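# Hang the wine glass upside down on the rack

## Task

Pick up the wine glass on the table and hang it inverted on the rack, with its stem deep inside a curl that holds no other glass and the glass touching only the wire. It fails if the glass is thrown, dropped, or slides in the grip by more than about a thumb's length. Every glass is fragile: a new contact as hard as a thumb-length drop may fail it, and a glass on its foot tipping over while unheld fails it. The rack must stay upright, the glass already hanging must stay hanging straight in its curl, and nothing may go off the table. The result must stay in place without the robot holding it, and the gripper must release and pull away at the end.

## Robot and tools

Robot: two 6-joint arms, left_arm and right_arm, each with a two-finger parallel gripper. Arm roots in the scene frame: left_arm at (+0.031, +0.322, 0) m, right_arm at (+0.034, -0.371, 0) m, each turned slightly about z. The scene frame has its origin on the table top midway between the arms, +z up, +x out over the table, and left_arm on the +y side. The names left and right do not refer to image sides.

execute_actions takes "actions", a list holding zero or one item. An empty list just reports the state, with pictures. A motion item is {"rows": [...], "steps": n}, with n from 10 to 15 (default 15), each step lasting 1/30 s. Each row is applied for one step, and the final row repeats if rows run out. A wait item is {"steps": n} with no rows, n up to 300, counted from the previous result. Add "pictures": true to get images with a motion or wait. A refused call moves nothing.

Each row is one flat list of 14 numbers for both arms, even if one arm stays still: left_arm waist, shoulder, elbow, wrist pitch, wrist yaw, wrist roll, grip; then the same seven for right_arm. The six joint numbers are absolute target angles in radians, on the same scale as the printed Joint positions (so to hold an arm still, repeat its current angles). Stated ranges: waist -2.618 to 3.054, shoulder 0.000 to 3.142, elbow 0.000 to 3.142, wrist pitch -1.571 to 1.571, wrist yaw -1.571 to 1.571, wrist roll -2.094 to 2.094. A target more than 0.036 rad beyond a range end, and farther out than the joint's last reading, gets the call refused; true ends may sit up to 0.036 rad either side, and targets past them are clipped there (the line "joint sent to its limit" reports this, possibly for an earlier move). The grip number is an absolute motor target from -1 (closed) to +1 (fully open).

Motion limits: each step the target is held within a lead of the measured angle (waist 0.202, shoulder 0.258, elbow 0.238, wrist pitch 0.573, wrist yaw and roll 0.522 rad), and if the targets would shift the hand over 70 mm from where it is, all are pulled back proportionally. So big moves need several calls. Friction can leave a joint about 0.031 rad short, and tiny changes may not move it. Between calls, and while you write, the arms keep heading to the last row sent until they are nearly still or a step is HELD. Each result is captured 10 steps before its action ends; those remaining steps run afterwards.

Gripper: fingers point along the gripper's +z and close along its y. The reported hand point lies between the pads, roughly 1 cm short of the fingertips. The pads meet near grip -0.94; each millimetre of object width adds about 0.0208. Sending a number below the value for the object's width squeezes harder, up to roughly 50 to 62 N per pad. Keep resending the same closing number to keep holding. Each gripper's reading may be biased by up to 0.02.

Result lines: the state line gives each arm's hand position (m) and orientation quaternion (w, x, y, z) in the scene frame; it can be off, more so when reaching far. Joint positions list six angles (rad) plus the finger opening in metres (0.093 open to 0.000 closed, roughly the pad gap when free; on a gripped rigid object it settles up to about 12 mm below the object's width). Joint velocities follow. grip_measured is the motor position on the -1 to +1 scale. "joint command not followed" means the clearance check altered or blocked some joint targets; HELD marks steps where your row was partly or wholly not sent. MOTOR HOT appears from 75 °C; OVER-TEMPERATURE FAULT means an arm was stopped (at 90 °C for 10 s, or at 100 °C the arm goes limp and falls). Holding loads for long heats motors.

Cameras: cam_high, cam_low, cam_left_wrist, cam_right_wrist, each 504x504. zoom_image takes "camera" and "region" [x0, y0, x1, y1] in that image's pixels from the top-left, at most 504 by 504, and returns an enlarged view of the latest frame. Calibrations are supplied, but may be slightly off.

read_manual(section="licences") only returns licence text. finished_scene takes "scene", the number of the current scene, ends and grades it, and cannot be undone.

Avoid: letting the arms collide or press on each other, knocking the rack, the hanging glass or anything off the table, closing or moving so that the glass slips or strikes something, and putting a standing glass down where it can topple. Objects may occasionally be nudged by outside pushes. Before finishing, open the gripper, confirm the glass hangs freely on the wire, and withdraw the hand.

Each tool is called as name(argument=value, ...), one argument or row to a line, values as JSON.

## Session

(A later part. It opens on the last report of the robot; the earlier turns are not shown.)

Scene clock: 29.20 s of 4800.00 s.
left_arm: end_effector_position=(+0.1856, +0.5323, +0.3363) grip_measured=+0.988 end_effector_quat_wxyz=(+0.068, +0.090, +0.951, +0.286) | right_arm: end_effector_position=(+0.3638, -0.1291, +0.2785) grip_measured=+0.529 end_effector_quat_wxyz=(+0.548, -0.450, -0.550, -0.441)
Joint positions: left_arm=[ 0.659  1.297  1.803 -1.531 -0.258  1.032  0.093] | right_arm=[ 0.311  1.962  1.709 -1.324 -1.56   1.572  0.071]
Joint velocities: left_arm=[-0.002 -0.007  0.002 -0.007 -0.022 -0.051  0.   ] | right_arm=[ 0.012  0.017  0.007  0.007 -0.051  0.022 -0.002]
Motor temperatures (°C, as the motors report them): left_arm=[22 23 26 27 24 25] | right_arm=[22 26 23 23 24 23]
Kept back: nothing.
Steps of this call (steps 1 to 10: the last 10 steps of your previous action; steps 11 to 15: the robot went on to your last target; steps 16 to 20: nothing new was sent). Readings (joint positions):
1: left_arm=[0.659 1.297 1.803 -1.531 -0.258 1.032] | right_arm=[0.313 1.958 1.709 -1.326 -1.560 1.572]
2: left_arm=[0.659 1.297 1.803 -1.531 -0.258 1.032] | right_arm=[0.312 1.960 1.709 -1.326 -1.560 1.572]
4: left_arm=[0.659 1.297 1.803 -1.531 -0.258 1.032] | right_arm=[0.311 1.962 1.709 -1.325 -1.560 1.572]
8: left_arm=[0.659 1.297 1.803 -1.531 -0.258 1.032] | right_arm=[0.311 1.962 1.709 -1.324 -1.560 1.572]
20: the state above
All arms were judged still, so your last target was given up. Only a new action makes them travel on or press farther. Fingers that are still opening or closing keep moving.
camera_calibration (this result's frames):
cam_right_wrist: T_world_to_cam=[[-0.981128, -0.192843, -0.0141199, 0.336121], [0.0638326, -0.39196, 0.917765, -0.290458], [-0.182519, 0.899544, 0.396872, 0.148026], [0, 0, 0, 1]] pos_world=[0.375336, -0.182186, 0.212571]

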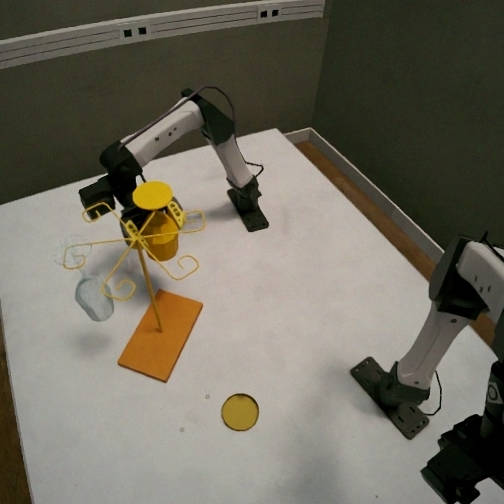

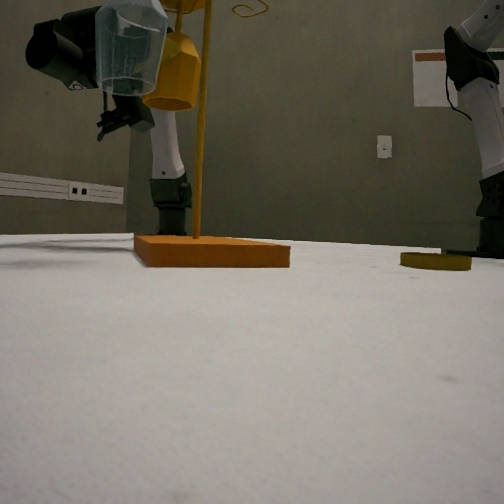

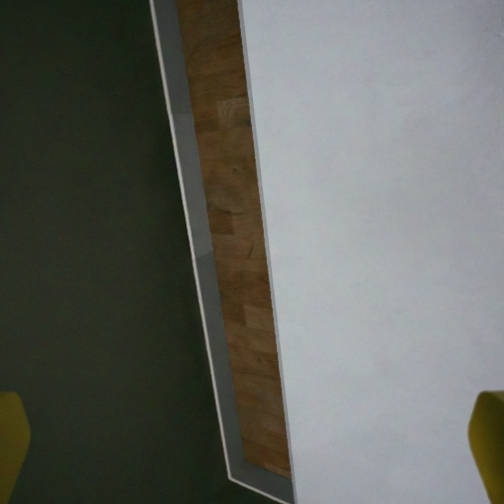

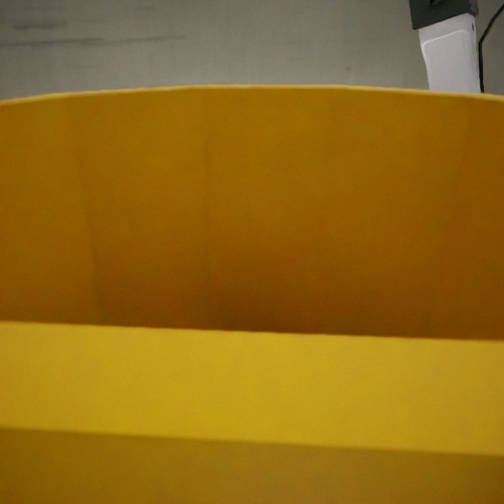

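execute_actions(
  actions=[
    {"rows":[[0.659,1.297,1.803,-1.531,-0.258,1.032,1,0.28,1.88,1.6,-1.28,-1.57,1.57,0.25]]},
  ],
)

execute_actions(
  actions=[
    {"steps":20},
  ],
  pictures=true,
)

execute_actions(
  actions=[
    {"rows":[[0.659,1.297,1.803,-1.531,-0.258,1.032,1,0.25,1.94,1.68,-1.30,-1.57,1.57,0.25]]},
  ],
)

execute_actions(
  actions=[
    {"steps":20},
  ],
  pictures=true,
)

zoom_image(
  camera="cam_low",
  region=[120, 0, 240, 80],
)

Scene clock: 29.87 s of 4800.00 s.
left_arm: end_effector_position=(+0.1856, +0.5323, +0.3363) grip_measured=+0.988 end_effector_quat_wxyz=(+0.068, +0.090, +0.951, +0.286) | right_arm: end_effector_position=(+0.3541, -0.1395, +0.2747) grip_measured=+0.529 end_effector_quat_wxyz=(+0.546, -0.460, -0.542, -0.443)
Joint positions: left_arm=[ 0.659  1.297  1.803 -1.531 -0.258  1.032  0.093] | right_arm=[ 0.288  1.905  1.616 -1.302 -1.561  1.572  0.071]
Joint velocities: left_arm=[-0.012  0.012  0.017 -0.066 -0.066  0.037 -0.   ] | right_arm=[-0.085 -0.105 -0.09  -0.066  0.037 -0.022  0.002]
Motor temperatures (°C, as the motors report them): left_arm=[22 23 26 27 24 25] | right_arm=[22 27 24 23 24 23]
Steps of this call (steps 1 to 15: nothing new was sent; steps 16 to 20: the first 5 steps of this action). Readings (joint positions):
16: left_arm=[0.659 1.297 1.803 -1.531 -0.258 1.032] | right_arm=[0.308 1.951 1.689 -1.307 -1.562 1.572]
17: left_arm=[0.659 1.297 1.803 -1.531 -0.258 1.032] | right_arm=[0.304 1.933 1.656 -1.302 -1.561 1.572]
19: left_arm=[0.659 1.297 1.803 -1.531 -0.258 1.032] | right_arm=[0.292 1.910 1.620 -1.302 -1.561 1.572]
20: the state above

Scene clock: 30.53 s of 4800.00 s.
left_arm: end_effector_position=(+0.1856, +0.5323, +0.3363) grip_measured=+0.988 end_effector_quat_wxyz=(+0.068, +0.090, +0.951, +0.286) | right_arm: end_effector_position=(+0.3547, -0.1405, +0.2758) grip_measured=+0.529 end_effector_quat_wxyz=(+0.543, -0.458, -0.544, -0.447)
Joint positions: left_arm=[ 0.659  1.297  1.803 -1.531 -0.258  1.032  0.093] | right_arm=[ 0.285  1.901  1.614 -1.294 -1.561  1.572  0.071]
Joint velocities: left_arm=[-0.002 -0.002  0.002  0.037 -0.022  0.066 -0.001] | right_arm=[ 0.007 -0.002 -0.012  0.007 -0.066 -0.051  0.001]
Motor temperatures (°C, as the motors report them): left_arm=[22 23 26 27 24 25] | right_arm=[22 27 24 23 24 23]
Kept back: nothing.
Steps of this call (steps 1 to 10: the last 10 steps of your previous action; steps 11 to 15: the robot went on to your last target; steps 16 to 20: nothing new was sent). Readings (joint positions):
1: left_arm=[0.659 1.297 1.803 -1.531 -0.258 1.032] | right_arm=[0.286 1.903 1.614 -1.302 -1.561 1.572]
2: left_arm=[0.659 1.297 1.803 -1.531 -0.258 1.032] | right_arm=[0.285 1.902 1.614 -1.300 -1.561 1.572]
4: left_arm=[0.659 1.297 1.803 -1.531 -0.258 1.032] | right_arm=[0.285 1.901 1.614 -1.298 -1.561 1.572]
8: left_arm=[0.659 1.297 1.803 -1.531 -0.258 1.032] | right_arm=[0.285 1.901 1.614 -1.295 -1.561 1.572]
20: the state above
All arms were judged still, so your last target was given up. Only a new action makes them travel on or press farther. Fingers that are still opening or closing keep moving.
camera_calibration (this result's frames):
cam_right_wrist: T_world_to_cam=[[-0.985844, -0.167326, -0.010677, 0.329245], [0.056869, -0.393604, 0.917519, -0.289586], [-0.157728, 0.903924, 0.397548, 0.149348], [0, 0, 0, 1]] pos_world=[0.364609, -0.19389, 0.209844]

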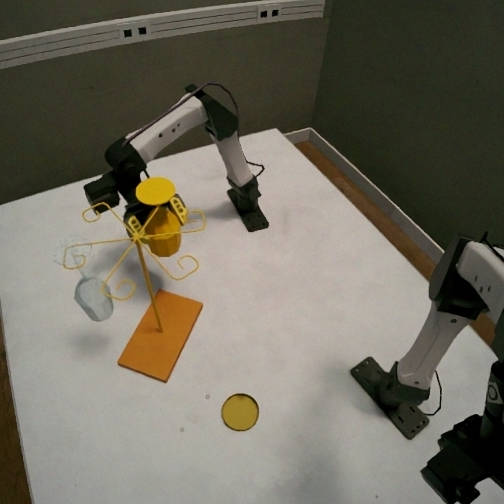

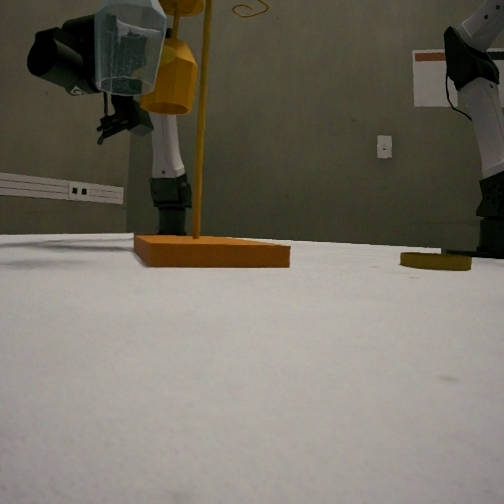

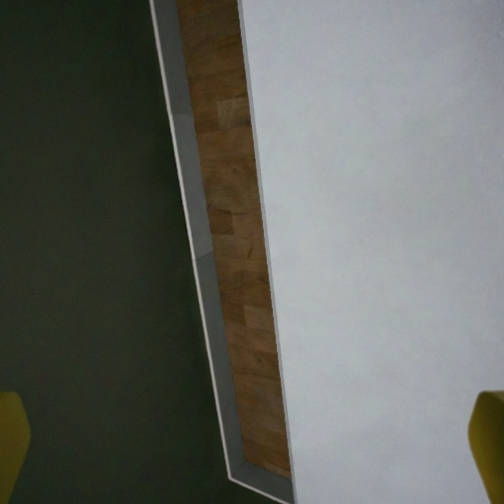

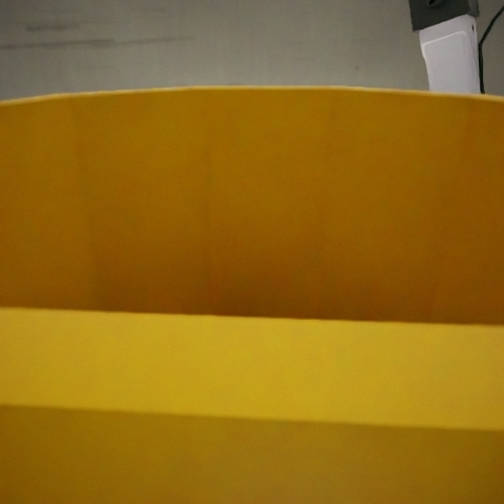

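Scene clock: 30.70 s of 4800.00 s.
left_arm: end_effector_position=(+0.1856, +0.5323, +0.3363) grip_measured=+0.988 end_effector_quat_wxyz=(+0.068, +0.090, +0.951, +0.286) | right_arm: end_effector_position=(+0.3682, -0.1481, +0.2774) grip_measured=+0.529 end_effector_quat_wxyz=(+0.534, -0.463, -0.540, -0.457)
Joint positions: left_arm=[ 0.659  1.297  1.803 -1.531 -0.258  1.032  0.093] | right_arm=[ 0.258  1.927  1.657 -1.3   -1.56   1.572  0.071]
Joint velocities: left_arm=[-0.002 -0.017 -0.007  0.007  0.007 -0.066  0.001] | right_arm=[-0.125  0.056  0.051  0.037  0.037 -0.007 -0.001]
Motor temperatures (°C, as the motors report them): left_arm=[22 23 26 27 24 25] | right_arm=[22 27 24 23 24 23]
Steps of this call (steps 1 to 5: the first 5 steps of this action). Readings (joint positions):
1: left_arm=[0.659 1.297 1.803 -1.531 -0.258 1.032] | right_arm=[0.282 1.906 1.623 -1.299 -1.560 1.572]
2: left_arm=[0.659 1.297 1.803 -1.531 -0.258 1.032] | right_arm=[0.277 1.914 1.637 -1.300 -1.560 1.572]
4: left_arm=[0.659 1.297 1.803 -1.531 -0.258 1.032] | right_arm=[0.263 1.925 1.655 -1.300 -1.560 1.572]
5: the state above

Scene clock: 31.37 s of 4800.00 s.
left_arm: end_effector_position=(+0.1856, +0.5323, +0.3363) grip_measured=+0.988 end_effector_quat_wxyz=(+0.068, +0.090, +0.951, +0.286) | right_arm: end_effector_position=(+0.3699, -0.1498, +0.2767) grip_measured=+0.529 end_effector_quat_wxyz=(+0.533, -0.464, -0.538, -0.458)
Joint positions: left_arm=[ 0.659  1.297  1.803 -1.531 -0.258  1.032  0.093] | right_arm=[ 0.252  1.93   1.658 -1.3   -1.56   1.572  0.071]
Joint velocities: left_arm=[ 0.007 -0.017 -0.017  0.022  0.037 -0.037 -0.001] | right_arm=[-0.017  0.012 -0.002 -0.007  0.051  0.037 -0.   ]
Motor temperatures (°C, as the motors report them): left_arm=[22 23 27 27 24 25] | right_arm=[22 27 24 23 24 23]
Kept back: nothing.
Steps of this call (steps 1 to 10: the last 10 steps of your previous action; steps 11 to 15: the robot went on to your last target; steps 16 to 20: nothing new was sent). Readings (joint positions):
1: left_arm=[0.659 1.297 1.803 -1.531 -0.258 1.032] | right_arm=[0.254 1.929 1.658 -1.300 -1.560 1.572]
2: left_arm=[0.659 1.297 1.803 -1.531 -0.258 1.032] | right_arm=[0.253 1.930 1.658 -1.300 -1.560 1.572]
4: left_arm=[0.659 1.297 1.803 -1.531 -0.258 1.032] | right_arm=[0.252 1.930 1.658 -1.300 -1.560 1.572]
8: left_arm=[0.659 1.297 1.803 -1.531 -0.258 1.032] | right_arm=[0.252 1.930 1.658 -1.300 -1.560 1.572]
20: the state above
All arms were judged still, so your last target was given up. Only a new action makes them travel on or press farther. Fingers that are still opening or closing keep moving.
camera_calibration (this result's frames):
cam_right_wrist: T_world_to_cam=[[-0.990624, -0.135275, -0.0190779, 0.351552], [0.0363608, -0.395691, 0.917663, -0.28766], [-0.131686, 0.908366, 0.3969, 0.151055], [0, 0, 0, 1]] pos_world=[0.378608, -0.203482, 0.210728]

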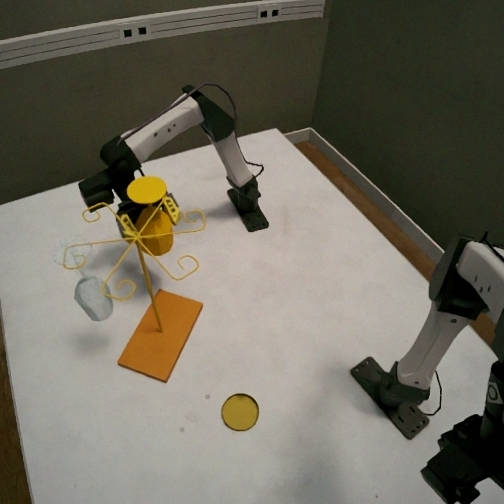

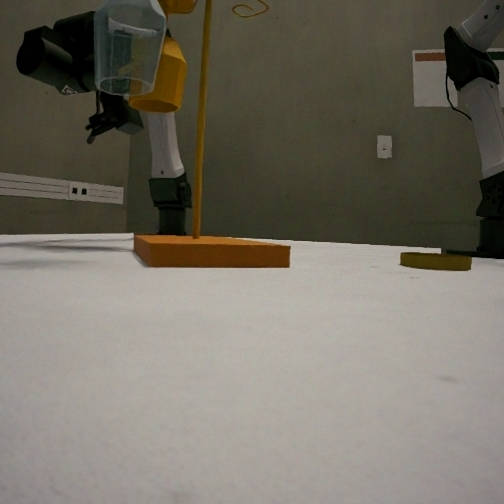

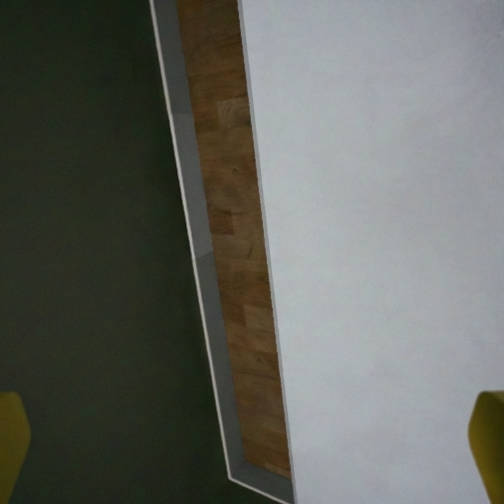

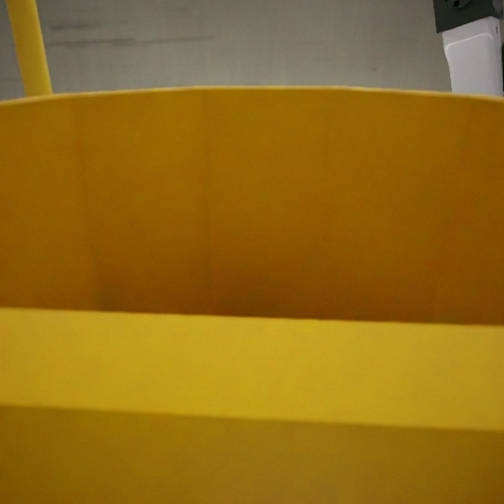

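Region (120, 0, 240, 80) of cam_low's 504x504 image, scaled by 4.200, with more detail than that image has.

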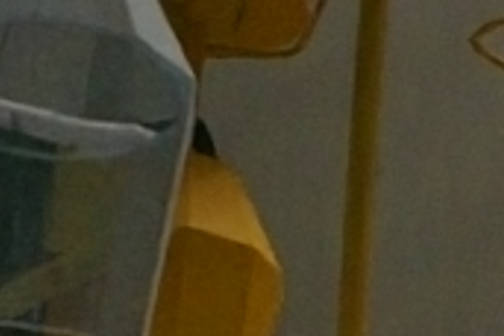

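execute_actions(
  actions=[
    {"rows":[[0.659,1.297,1.803,-1.531,-0.258,1.032,1,0.27,1.965,1.695,-1.28,-1.57,1.57,0.25]]},
  ],
)

execute_actions(
  actions=[
    {"rows":[[0.659,1.297,1.803,-1.531,-0.258,1.032,1,0.27,1.965,1.695,-1.28,-1.57,1.57,1]]},
  ],
)

execute_actions(
  actions=[
    {"rows":[[0.659,1.297,1.803,-1.531,-0.258,1.032,1,0.23,1.925,1.64,-1.28,-1.57,1.57,1],[0.659,1.297,1.803,-1.531,-0.258,1.032,1,0.21,1.91,1.62,-1.27,-1.57,1.57,1],[0.659,1.297,1.803,-1.531,-0.258,1.032,1,0.19,1.9,1.6,-1.26,-1.57,1.57,1],[0.659,1.297,1.803,-1.531,-0.258,1.032,1,0.17,1.885,1.58,-1.25,-1.57,1.57,1],[0.659,1.297,1.803,-1.531,-0.258,1.032,1,0.15,1.87,1.555,-1.25,-1.57,1.57,1],[0.659,1.297,1.803,-1.531,-0.258,1.032,1,0.13,1.855,1.53,-1.24,-1.57,1.57,1],[0.659,1.297,1.803,-1.531,-0.258,1.032,1,0.11,1.84,1.51,-1.23,-1.57,1.57,1],[0.659,1.297,1.803,-1.531,-0.258,1.032,1,0.09,1.82,1.485,-1.22,-1.57,1.57,1],[0.659,1.297,1.803,-1.531,-0.258,1.032,1,0.07,1.8,1.46,-1.21,-1.57,1.57,1],[0.659,1.297,1.803,-1.531,-0.258,1.032,1,0.03,1.78,1.43,-1.21,-1.57,1.57,1],[0.659,1.297,1.803,-1.531,-0.258,1.032,1,-0.02,1.78,1.43,-1.21,-1.57,1.57,1],[0.659,1.297,1.803,-1.531,-0.258,1.032,1,-0.4,1.78,1.43,-1.21,-1.57,1.57,1]]},
  ],
)

execute_actions(
  actions=[
    {"steps":30},
  ],
)

finished_scene(
  scene=1,
)

Scene clock: 32.50 s of 4800.00 s.
left_arm: end_effector_position=(+0.1856, +0.5323, +0.3363) grip_measured=+0.988 end_effector_quat_wxyz=(+0.068, +0.090, +0.951, +0.286) | right_arm: end_effector_position=(+0.3730, -0.1458, +0.2728) grip_measured=+0.529 end_effector_quat_wxyz=(+0.536, -0.462, -0.540, -0.455)
Joint positions: left_arm=[ 0.659  1.297  1.803 -1.531 -0.258  1.032  0.093] | right_arm=[ 0.262  1.952  1.673 -1.294 -1.56   1.572  0.071]
Joint velocities: left_arm=[-0.007 -0.032  0.012  0.022 -0.007 -0.037 -0.001] | right_arm=[ 0.037  0.09   0.002 -0.007 -0.037 -0.037 -0.001]
Motor temperatures (°C, as the motors report them): left_arm=[22 23 27 27 24 25] | right_arm=[22 27 24 23 24 23]
Steps of this call (steps 1 to 29: nothing new was sent; steps 30 to 34: the first 5 steps of this action). Readings (joint positions):
30: left_arm=[0.659 1.297 1.803 -1.531 -0.258 1.032] | right_arm=[0.254 1.933 1.661 -1.300 -1.560 1.572]
31: left_arm=[0.659 1.297 1.803 -1.531 -0.258 1.032] | right_arm=[0.255 1.939 1.667 -1.298 -1.560 1.572]
33: left_arm=[0.659 1.297 1.803 -1.531 -0.258 1.032] | right_arm=[0.260 1.949 1.673 -1.294 -1.560 1.572]
34: the state above

Scene clock: 33.00 s of 4800.00 s.
left_arm: end_effector_position=(+0.1856, +0.5323, +0.3363) grip_measured=+0.988 end_effector_quat_wxyz=(+0.068, +0.090, +0.951, +0.286) | right_arm: end_effector_position=(+0.3735, -0.1452, +0.2711) grip_measured=+1.000 end_effector_quat_wxyz=(+0.538, -0.463, -0.539, -0.454)
Joint positions: left_arm=[ 0.659  1.297  1.803 -1.531 -0.258  1.032  0.093] | right_arm=[ 0.263  1.957  1.673 -1.294 -1.561  1.572  0.093]
Joint velocities: left_arm=[ 0.012  0.007 -0.007 -0.037 -0.037  0.066  0.   ] | right_arm=[ 0.017 -0.007 -0.017  0.007  0.037 -0.022  0.   ]
Motor temperatures (°C, as the motors report them): left_arm=[22 23 27 27 24 25] | right_arm=[22 27 24 23 24 23]
Steps of this call (steps 1 to 10: the last 10 steps of your previous action; steps 11 to 15: the first 5 steps of this action). Readings (joint positions):
11: left_arm=[0.659 1.297 1.803 -1.531 -0.258 1.032] | right_arm=[0.263 1.957 1.673 -1.294 -1.560 1.572]
12: left_arm=[0.659 1.297 1.803 -1.531 -0.258 1.032] | right_arm=[0.263 1.957 1.673 -1.294 -1.560 1.572]
14: left_arm=[0.659 1.297 1.803 -1.531 -0.258 1.032] | right_arm=[0.263 1.957 1.673 -1.294 -1.561 1.572]
15: the state above

Scene clock: 33.50 s of 4800.00 s.
left_arm: end_effector_position=(+0.1856, +0.5323, +0.3363) grip_measured=+0.988 end_effector_quat_wxyz=(+0.068, +0.090, +0.951, +0.286) | right_arm: end_effector_position=(+0.3758, -0.1679, +0.2691) grip_measured=+1.000 end_effector_quat_wxyz=(+0.525, -0.481, -0.522, -0.469)
Joint positions: left_arm=[ 0.659  1.297  1.803 -1.531 -0.258  1.032  0.093] | right_arm=[ 0.201  1.915  1.606 -1.275 -1.563  1.572  0.093]
Joint velocities: left_arm=[ 0.007 -0.017 -0.002 -0.007 -0.051  0.037  0.001] | right_arm=[-0.647 -0.413 -0.598  0.168 -0.022 -0.022  0.   ]
Motor temperatures (°C, as the motors report them): left_arm=[22 23 27 27 24 25] | right_arm=[22 27 24 23 24 23]
Steps of this call (steps 1 to 10: the last 10 steps of your previous action; steps 11 to 15: the first 5 steps of this action). Readings (joint positions):
11: left_arm=[0.659 1.297 1.803 -1.531 -0.258 1.032] | right_arm=[0.261 1.956 1.670 -1.292 -1.562 1.572]
12: left_arm=[0.659 1.297 1.803 -1.531 -0.258 1.032] | right_arm=[0.254 1.950 1.659 -1.288 -1.562 1.572]
14: left_arm=[0.659 1.297 1.803 -1.531 -0.258 1.032] | right_arm=[0.223 1.928 1.626 -1.280 -1.563 1.572]
15: the state above

Scene clock: 34.50 s of 4800.00 s.
left_arm: end_effector_position=(+0.1856, +0.5323, +0.3363) grip_measured=+0.988 end_effector_quat_wxyz=(+0.068, +0.090, +0.951, +0.286) | right_arm: end_effector_position=(+0.4051, -0.3842, +0.2683) grip_measured=+1.000 end_effector_quat_wxyz=(-0.355, +0.610, +0.362, +0.609)
Joint positions: left_arm=[ 0.659  1.297  1.803 -1.531 -0.258  1.032  0.093] | right_arm=[-0.404  1.798  1.449 -1.214 -1.565  1.572  0.093]
Joint velocities: left_arm=[-0.002 -0.012  0.002 -0.022 -0.022  0.022 -0.   ] | right_arm=[-0.012  0.002  0.002 -0.066  0.037  0.022  0.   ]
Motor temperatures (°C, as the motors report them): left_arm=[22 23 27 27 24 25] | right_arm=[22 27 24 23 24 23]
Kept back: nothing.
Steps of this call (steps 1 to 10: the last 10 steps of your previous action; steps 11 to 30: the robot went on to your last target). Readings (joint positions):
1: left_arm=[0.659 1.297 1.803 -1.531 -0.258 1.032] | right_arm=[0.177 1.901 1.583 -1.270 -1.564 1.572]
2: left_arm=[0.659 1.297 1.803 -1.531 -0.258 1.032] | right_arm=[0.152 1.885 1.561 -1.265 -1.564 1.572]
4: left_arm=[0.659 1.297 1.803 -1.531 -0.258 1.032] | right_arm=[0.106 1.853 1.514 -1.251 -1.564 1.572]
8: left_arm=[0.659 1.297 1.803 -1.531 -0.258 1.032] | right_arm=[-0.049 1.800 1.450 -1.241 -1.565 1.572]
30: the state above

The scene is finished: the task was done.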